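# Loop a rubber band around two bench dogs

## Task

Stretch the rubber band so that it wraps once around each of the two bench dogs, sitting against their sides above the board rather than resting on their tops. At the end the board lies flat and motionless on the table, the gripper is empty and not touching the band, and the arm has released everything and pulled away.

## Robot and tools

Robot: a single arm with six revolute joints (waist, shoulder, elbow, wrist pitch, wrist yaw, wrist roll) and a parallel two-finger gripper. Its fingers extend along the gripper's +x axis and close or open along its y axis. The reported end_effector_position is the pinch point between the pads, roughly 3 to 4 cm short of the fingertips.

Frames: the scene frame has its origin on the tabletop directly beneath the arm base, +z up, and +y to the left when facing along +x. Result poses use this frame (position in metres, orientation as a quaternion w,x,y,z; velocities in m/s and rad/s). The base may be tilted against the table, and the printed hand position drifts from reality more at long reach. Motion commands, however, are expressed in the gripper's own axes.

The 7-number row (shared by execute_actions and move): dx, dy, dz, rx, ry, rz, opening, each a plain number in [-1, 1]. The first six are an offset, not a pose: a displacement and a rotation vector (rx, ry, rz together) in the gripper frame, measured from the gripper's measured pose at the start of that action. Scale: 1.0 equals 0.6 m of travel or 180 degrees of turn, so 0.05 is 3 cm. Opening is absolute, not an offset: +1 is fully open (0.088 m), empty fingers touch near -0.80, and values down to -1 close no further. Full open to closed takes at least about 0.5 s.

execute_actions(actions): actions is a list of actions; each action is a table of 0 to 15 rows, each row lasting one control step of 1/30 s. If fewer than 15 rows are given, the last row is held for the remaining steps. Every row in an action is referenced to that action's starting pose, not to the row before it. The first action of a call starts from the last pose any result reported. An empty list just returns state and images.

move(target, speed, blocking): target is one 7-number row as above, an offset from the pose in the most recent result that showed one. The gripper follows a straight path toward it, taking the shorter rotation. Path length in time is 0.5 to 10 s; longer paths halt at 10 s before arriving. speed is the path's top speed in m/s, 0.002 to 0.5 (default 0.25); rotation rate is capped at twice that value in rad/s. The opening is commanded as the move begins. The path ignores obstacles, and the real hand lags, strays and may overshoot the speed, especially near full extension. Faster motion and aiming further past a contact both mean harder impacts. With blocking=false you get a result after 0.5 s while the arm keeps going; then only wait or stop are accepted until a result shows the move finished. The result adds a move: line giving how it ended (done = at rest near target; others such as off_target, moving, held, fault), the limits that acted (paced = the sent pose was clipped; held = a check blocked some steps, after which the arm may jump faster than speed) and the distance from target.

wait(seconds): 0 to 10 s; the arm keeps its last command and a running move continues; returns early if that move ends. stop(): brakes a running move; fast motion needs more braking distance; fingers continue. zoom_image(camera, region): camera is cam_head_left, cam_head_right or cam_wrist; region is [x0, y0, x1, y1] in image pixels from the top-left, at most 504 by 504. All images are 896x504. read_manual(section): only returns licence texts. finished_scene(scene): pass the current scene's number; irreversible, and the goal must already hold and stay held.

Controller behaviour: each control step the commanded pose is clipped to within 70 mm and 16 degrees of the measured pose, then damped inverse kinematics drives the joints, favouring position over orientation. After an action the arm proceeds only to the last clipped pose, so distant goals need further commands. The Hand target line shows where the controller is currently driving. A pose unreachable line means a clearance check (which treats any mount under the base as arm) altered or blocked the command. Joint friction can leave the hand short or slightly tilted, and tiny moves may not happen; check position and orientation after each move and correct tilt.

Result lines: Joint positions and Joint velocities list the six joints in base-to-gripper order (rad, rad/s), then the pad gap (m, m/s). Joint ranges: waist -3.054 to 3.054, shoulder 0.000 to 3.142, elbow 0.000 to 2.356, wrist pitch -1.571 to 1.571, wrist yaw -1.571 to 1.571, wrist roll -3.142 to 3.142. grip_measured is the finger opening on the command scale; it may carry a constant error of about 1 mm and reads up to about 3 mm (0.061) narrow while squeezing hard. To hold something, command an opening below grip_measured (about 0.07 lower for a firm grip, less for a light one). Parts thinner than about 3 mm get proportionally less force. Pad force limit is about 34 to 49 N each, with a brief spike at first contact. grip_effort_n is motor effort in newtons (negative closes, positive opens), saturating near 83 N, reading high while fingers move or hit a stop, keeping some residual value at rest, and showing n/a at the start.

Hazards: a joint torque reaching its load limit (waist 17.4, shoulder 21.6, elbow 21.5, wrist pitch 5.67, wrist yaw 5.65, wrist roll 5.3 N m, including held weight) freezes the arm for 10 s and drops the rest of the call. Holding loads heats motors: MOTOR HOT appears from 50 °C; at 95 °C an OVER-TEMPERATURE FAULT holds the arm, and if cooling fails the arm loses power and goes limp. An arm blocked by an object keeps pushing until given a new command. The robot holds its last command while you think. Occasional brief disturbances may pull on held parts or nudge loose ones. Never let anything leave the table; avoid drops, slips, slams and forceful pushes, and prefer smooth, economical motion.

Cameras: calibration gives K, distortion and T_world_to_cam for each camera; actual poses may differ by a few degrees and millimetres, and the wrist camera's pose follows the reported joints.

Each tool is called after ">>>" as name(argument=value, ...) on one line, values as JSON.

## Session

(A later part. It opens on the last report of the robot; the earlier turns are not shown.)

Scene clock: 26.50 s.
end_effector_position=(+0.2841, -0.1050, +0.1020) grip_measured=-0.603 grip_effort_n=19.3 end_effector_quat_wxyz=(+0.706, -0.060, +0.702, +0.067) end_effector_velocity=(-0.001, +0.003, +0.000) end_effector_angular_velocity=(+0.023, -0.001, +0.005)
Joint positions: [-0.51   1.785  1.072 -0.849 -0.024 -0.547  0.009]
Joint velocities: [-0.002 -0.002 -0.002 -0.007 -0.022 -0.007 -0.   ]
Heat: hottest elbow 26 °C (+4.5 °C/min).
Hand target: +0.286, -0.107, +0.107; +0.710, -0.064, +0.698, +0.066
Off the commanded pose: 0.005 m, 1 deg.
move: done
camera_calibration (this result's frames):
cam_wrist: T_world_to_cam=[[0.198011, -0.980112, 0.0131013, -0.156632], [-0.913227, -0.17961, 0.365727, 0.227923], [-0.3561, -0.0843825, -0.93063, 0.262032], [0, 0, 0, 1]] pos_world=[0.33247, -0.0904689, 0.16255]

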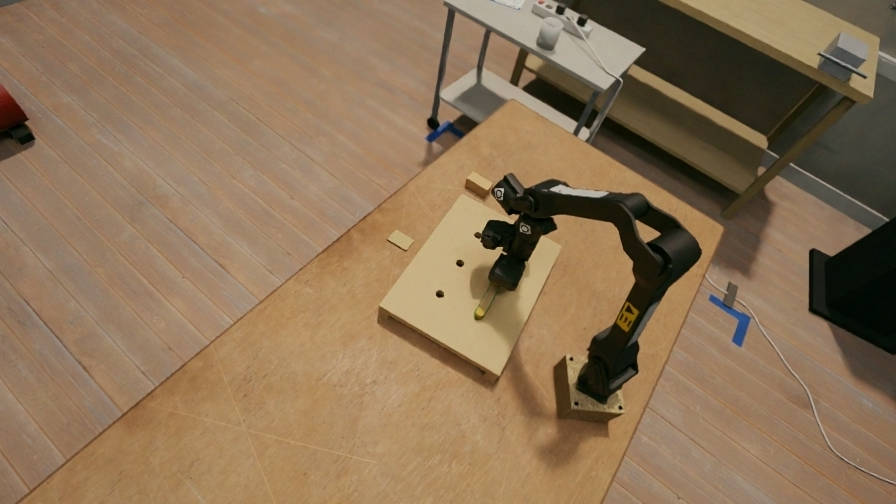

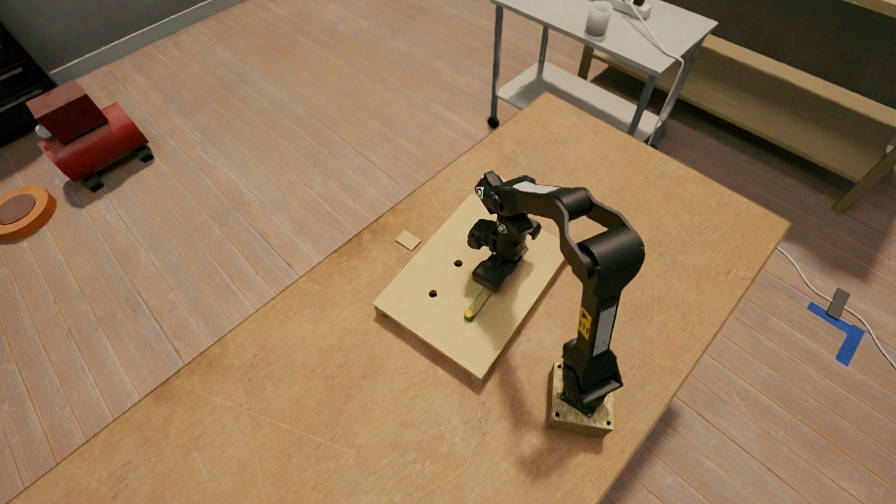

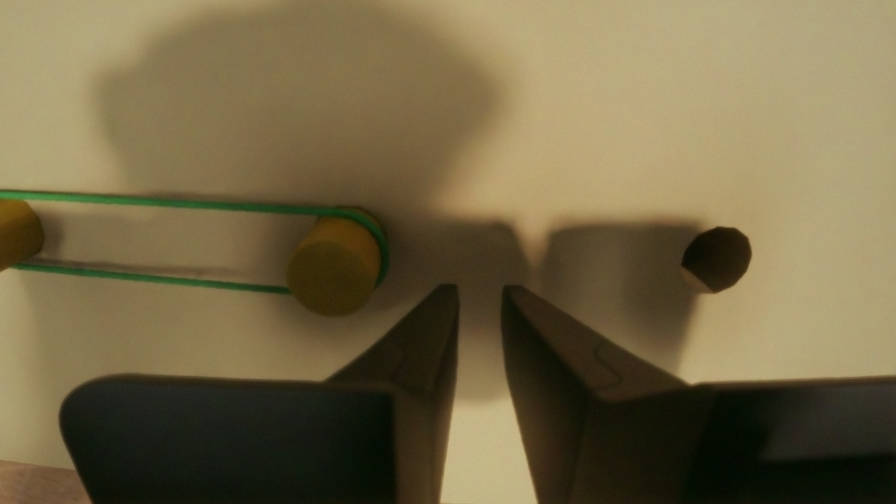

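>>> move(target=[-0.2,-0.05,-0.05,0,0,0,-0.6])

>>> finished_scene(scene=1)

Scene clock: 27.73 s.
end_effector_position=(+0.2599, -0.1403, +0.2192) grip_measured=-0.603 grip_effort_n=19.3 end_effector_quat_wxyz=(+0.705, -0.058, +0.704, +0.066) end_effector_velocity=(-0.002, +0.004, +0.003) end_effector_angular_velocity=(+0.025, -0.000, +0.019)
Joint positions: [-0.657  1.653  1.4   -1.316 -0.024 -0.69   0.009]
Joint velocities: [-0.002 -0.002  0.007 -0.022 -0.022 -0.022 -0.   ]
Heat: hottest shoulder 26 °C (+4.3 °C/min).
Hand target: +0.260, -0.141, +0.222; +0.706, -0.060, +0.702, +0.067
Off the commanded pose: 0.003 m, 0 deg.
move: done
camera_calibration (this result's frames):
cam_wrist: T_world_to_cam=[[0.193854, -0.980966, 0.0112798, -0.186605], [-0.912509, -0.17608, 0.36922, 0.156226], [-0.360206, -0.0818677, -0.929274, 0.360668], [0, 0, 0, 1]] pos_world=[0.308646, -0.126017, 0.279582]

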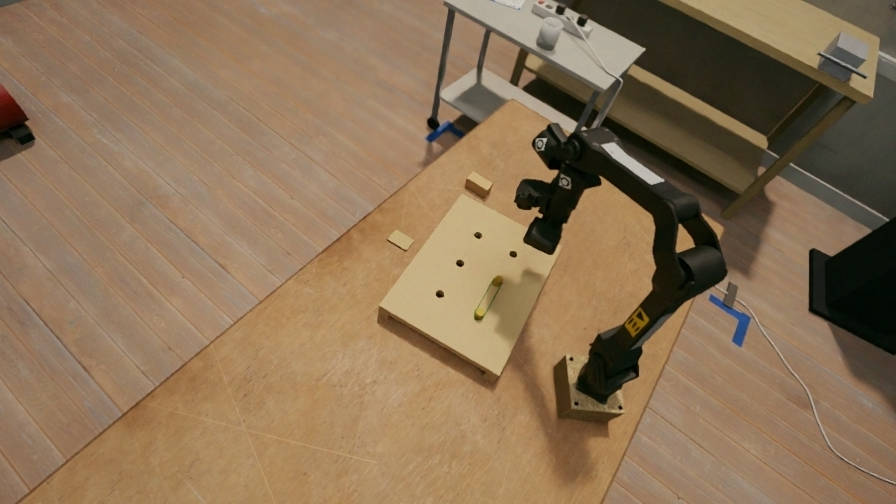

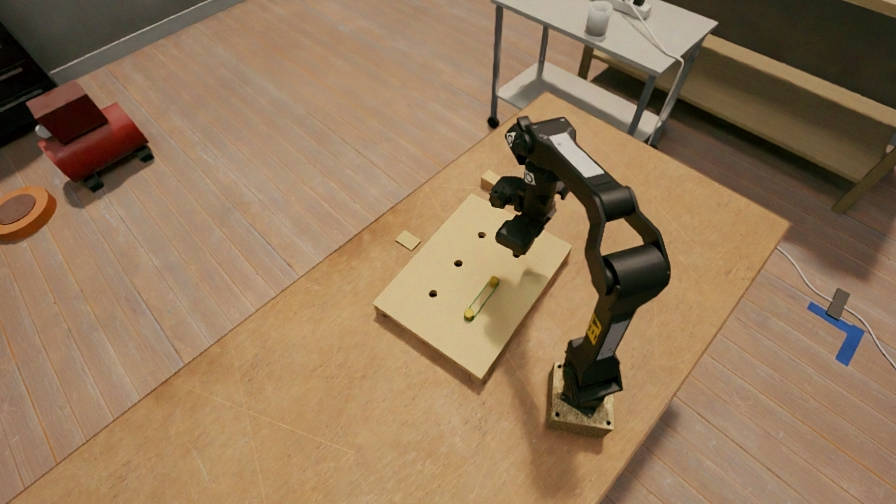

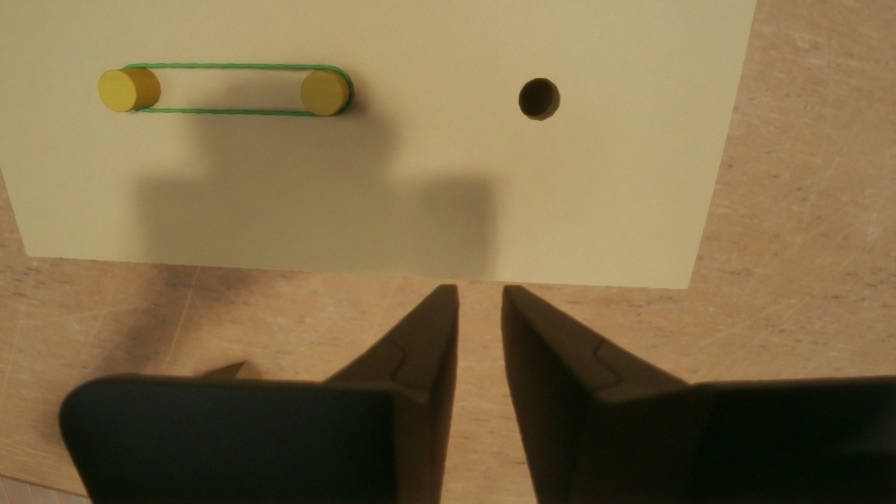

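The scene is finished: the task was done.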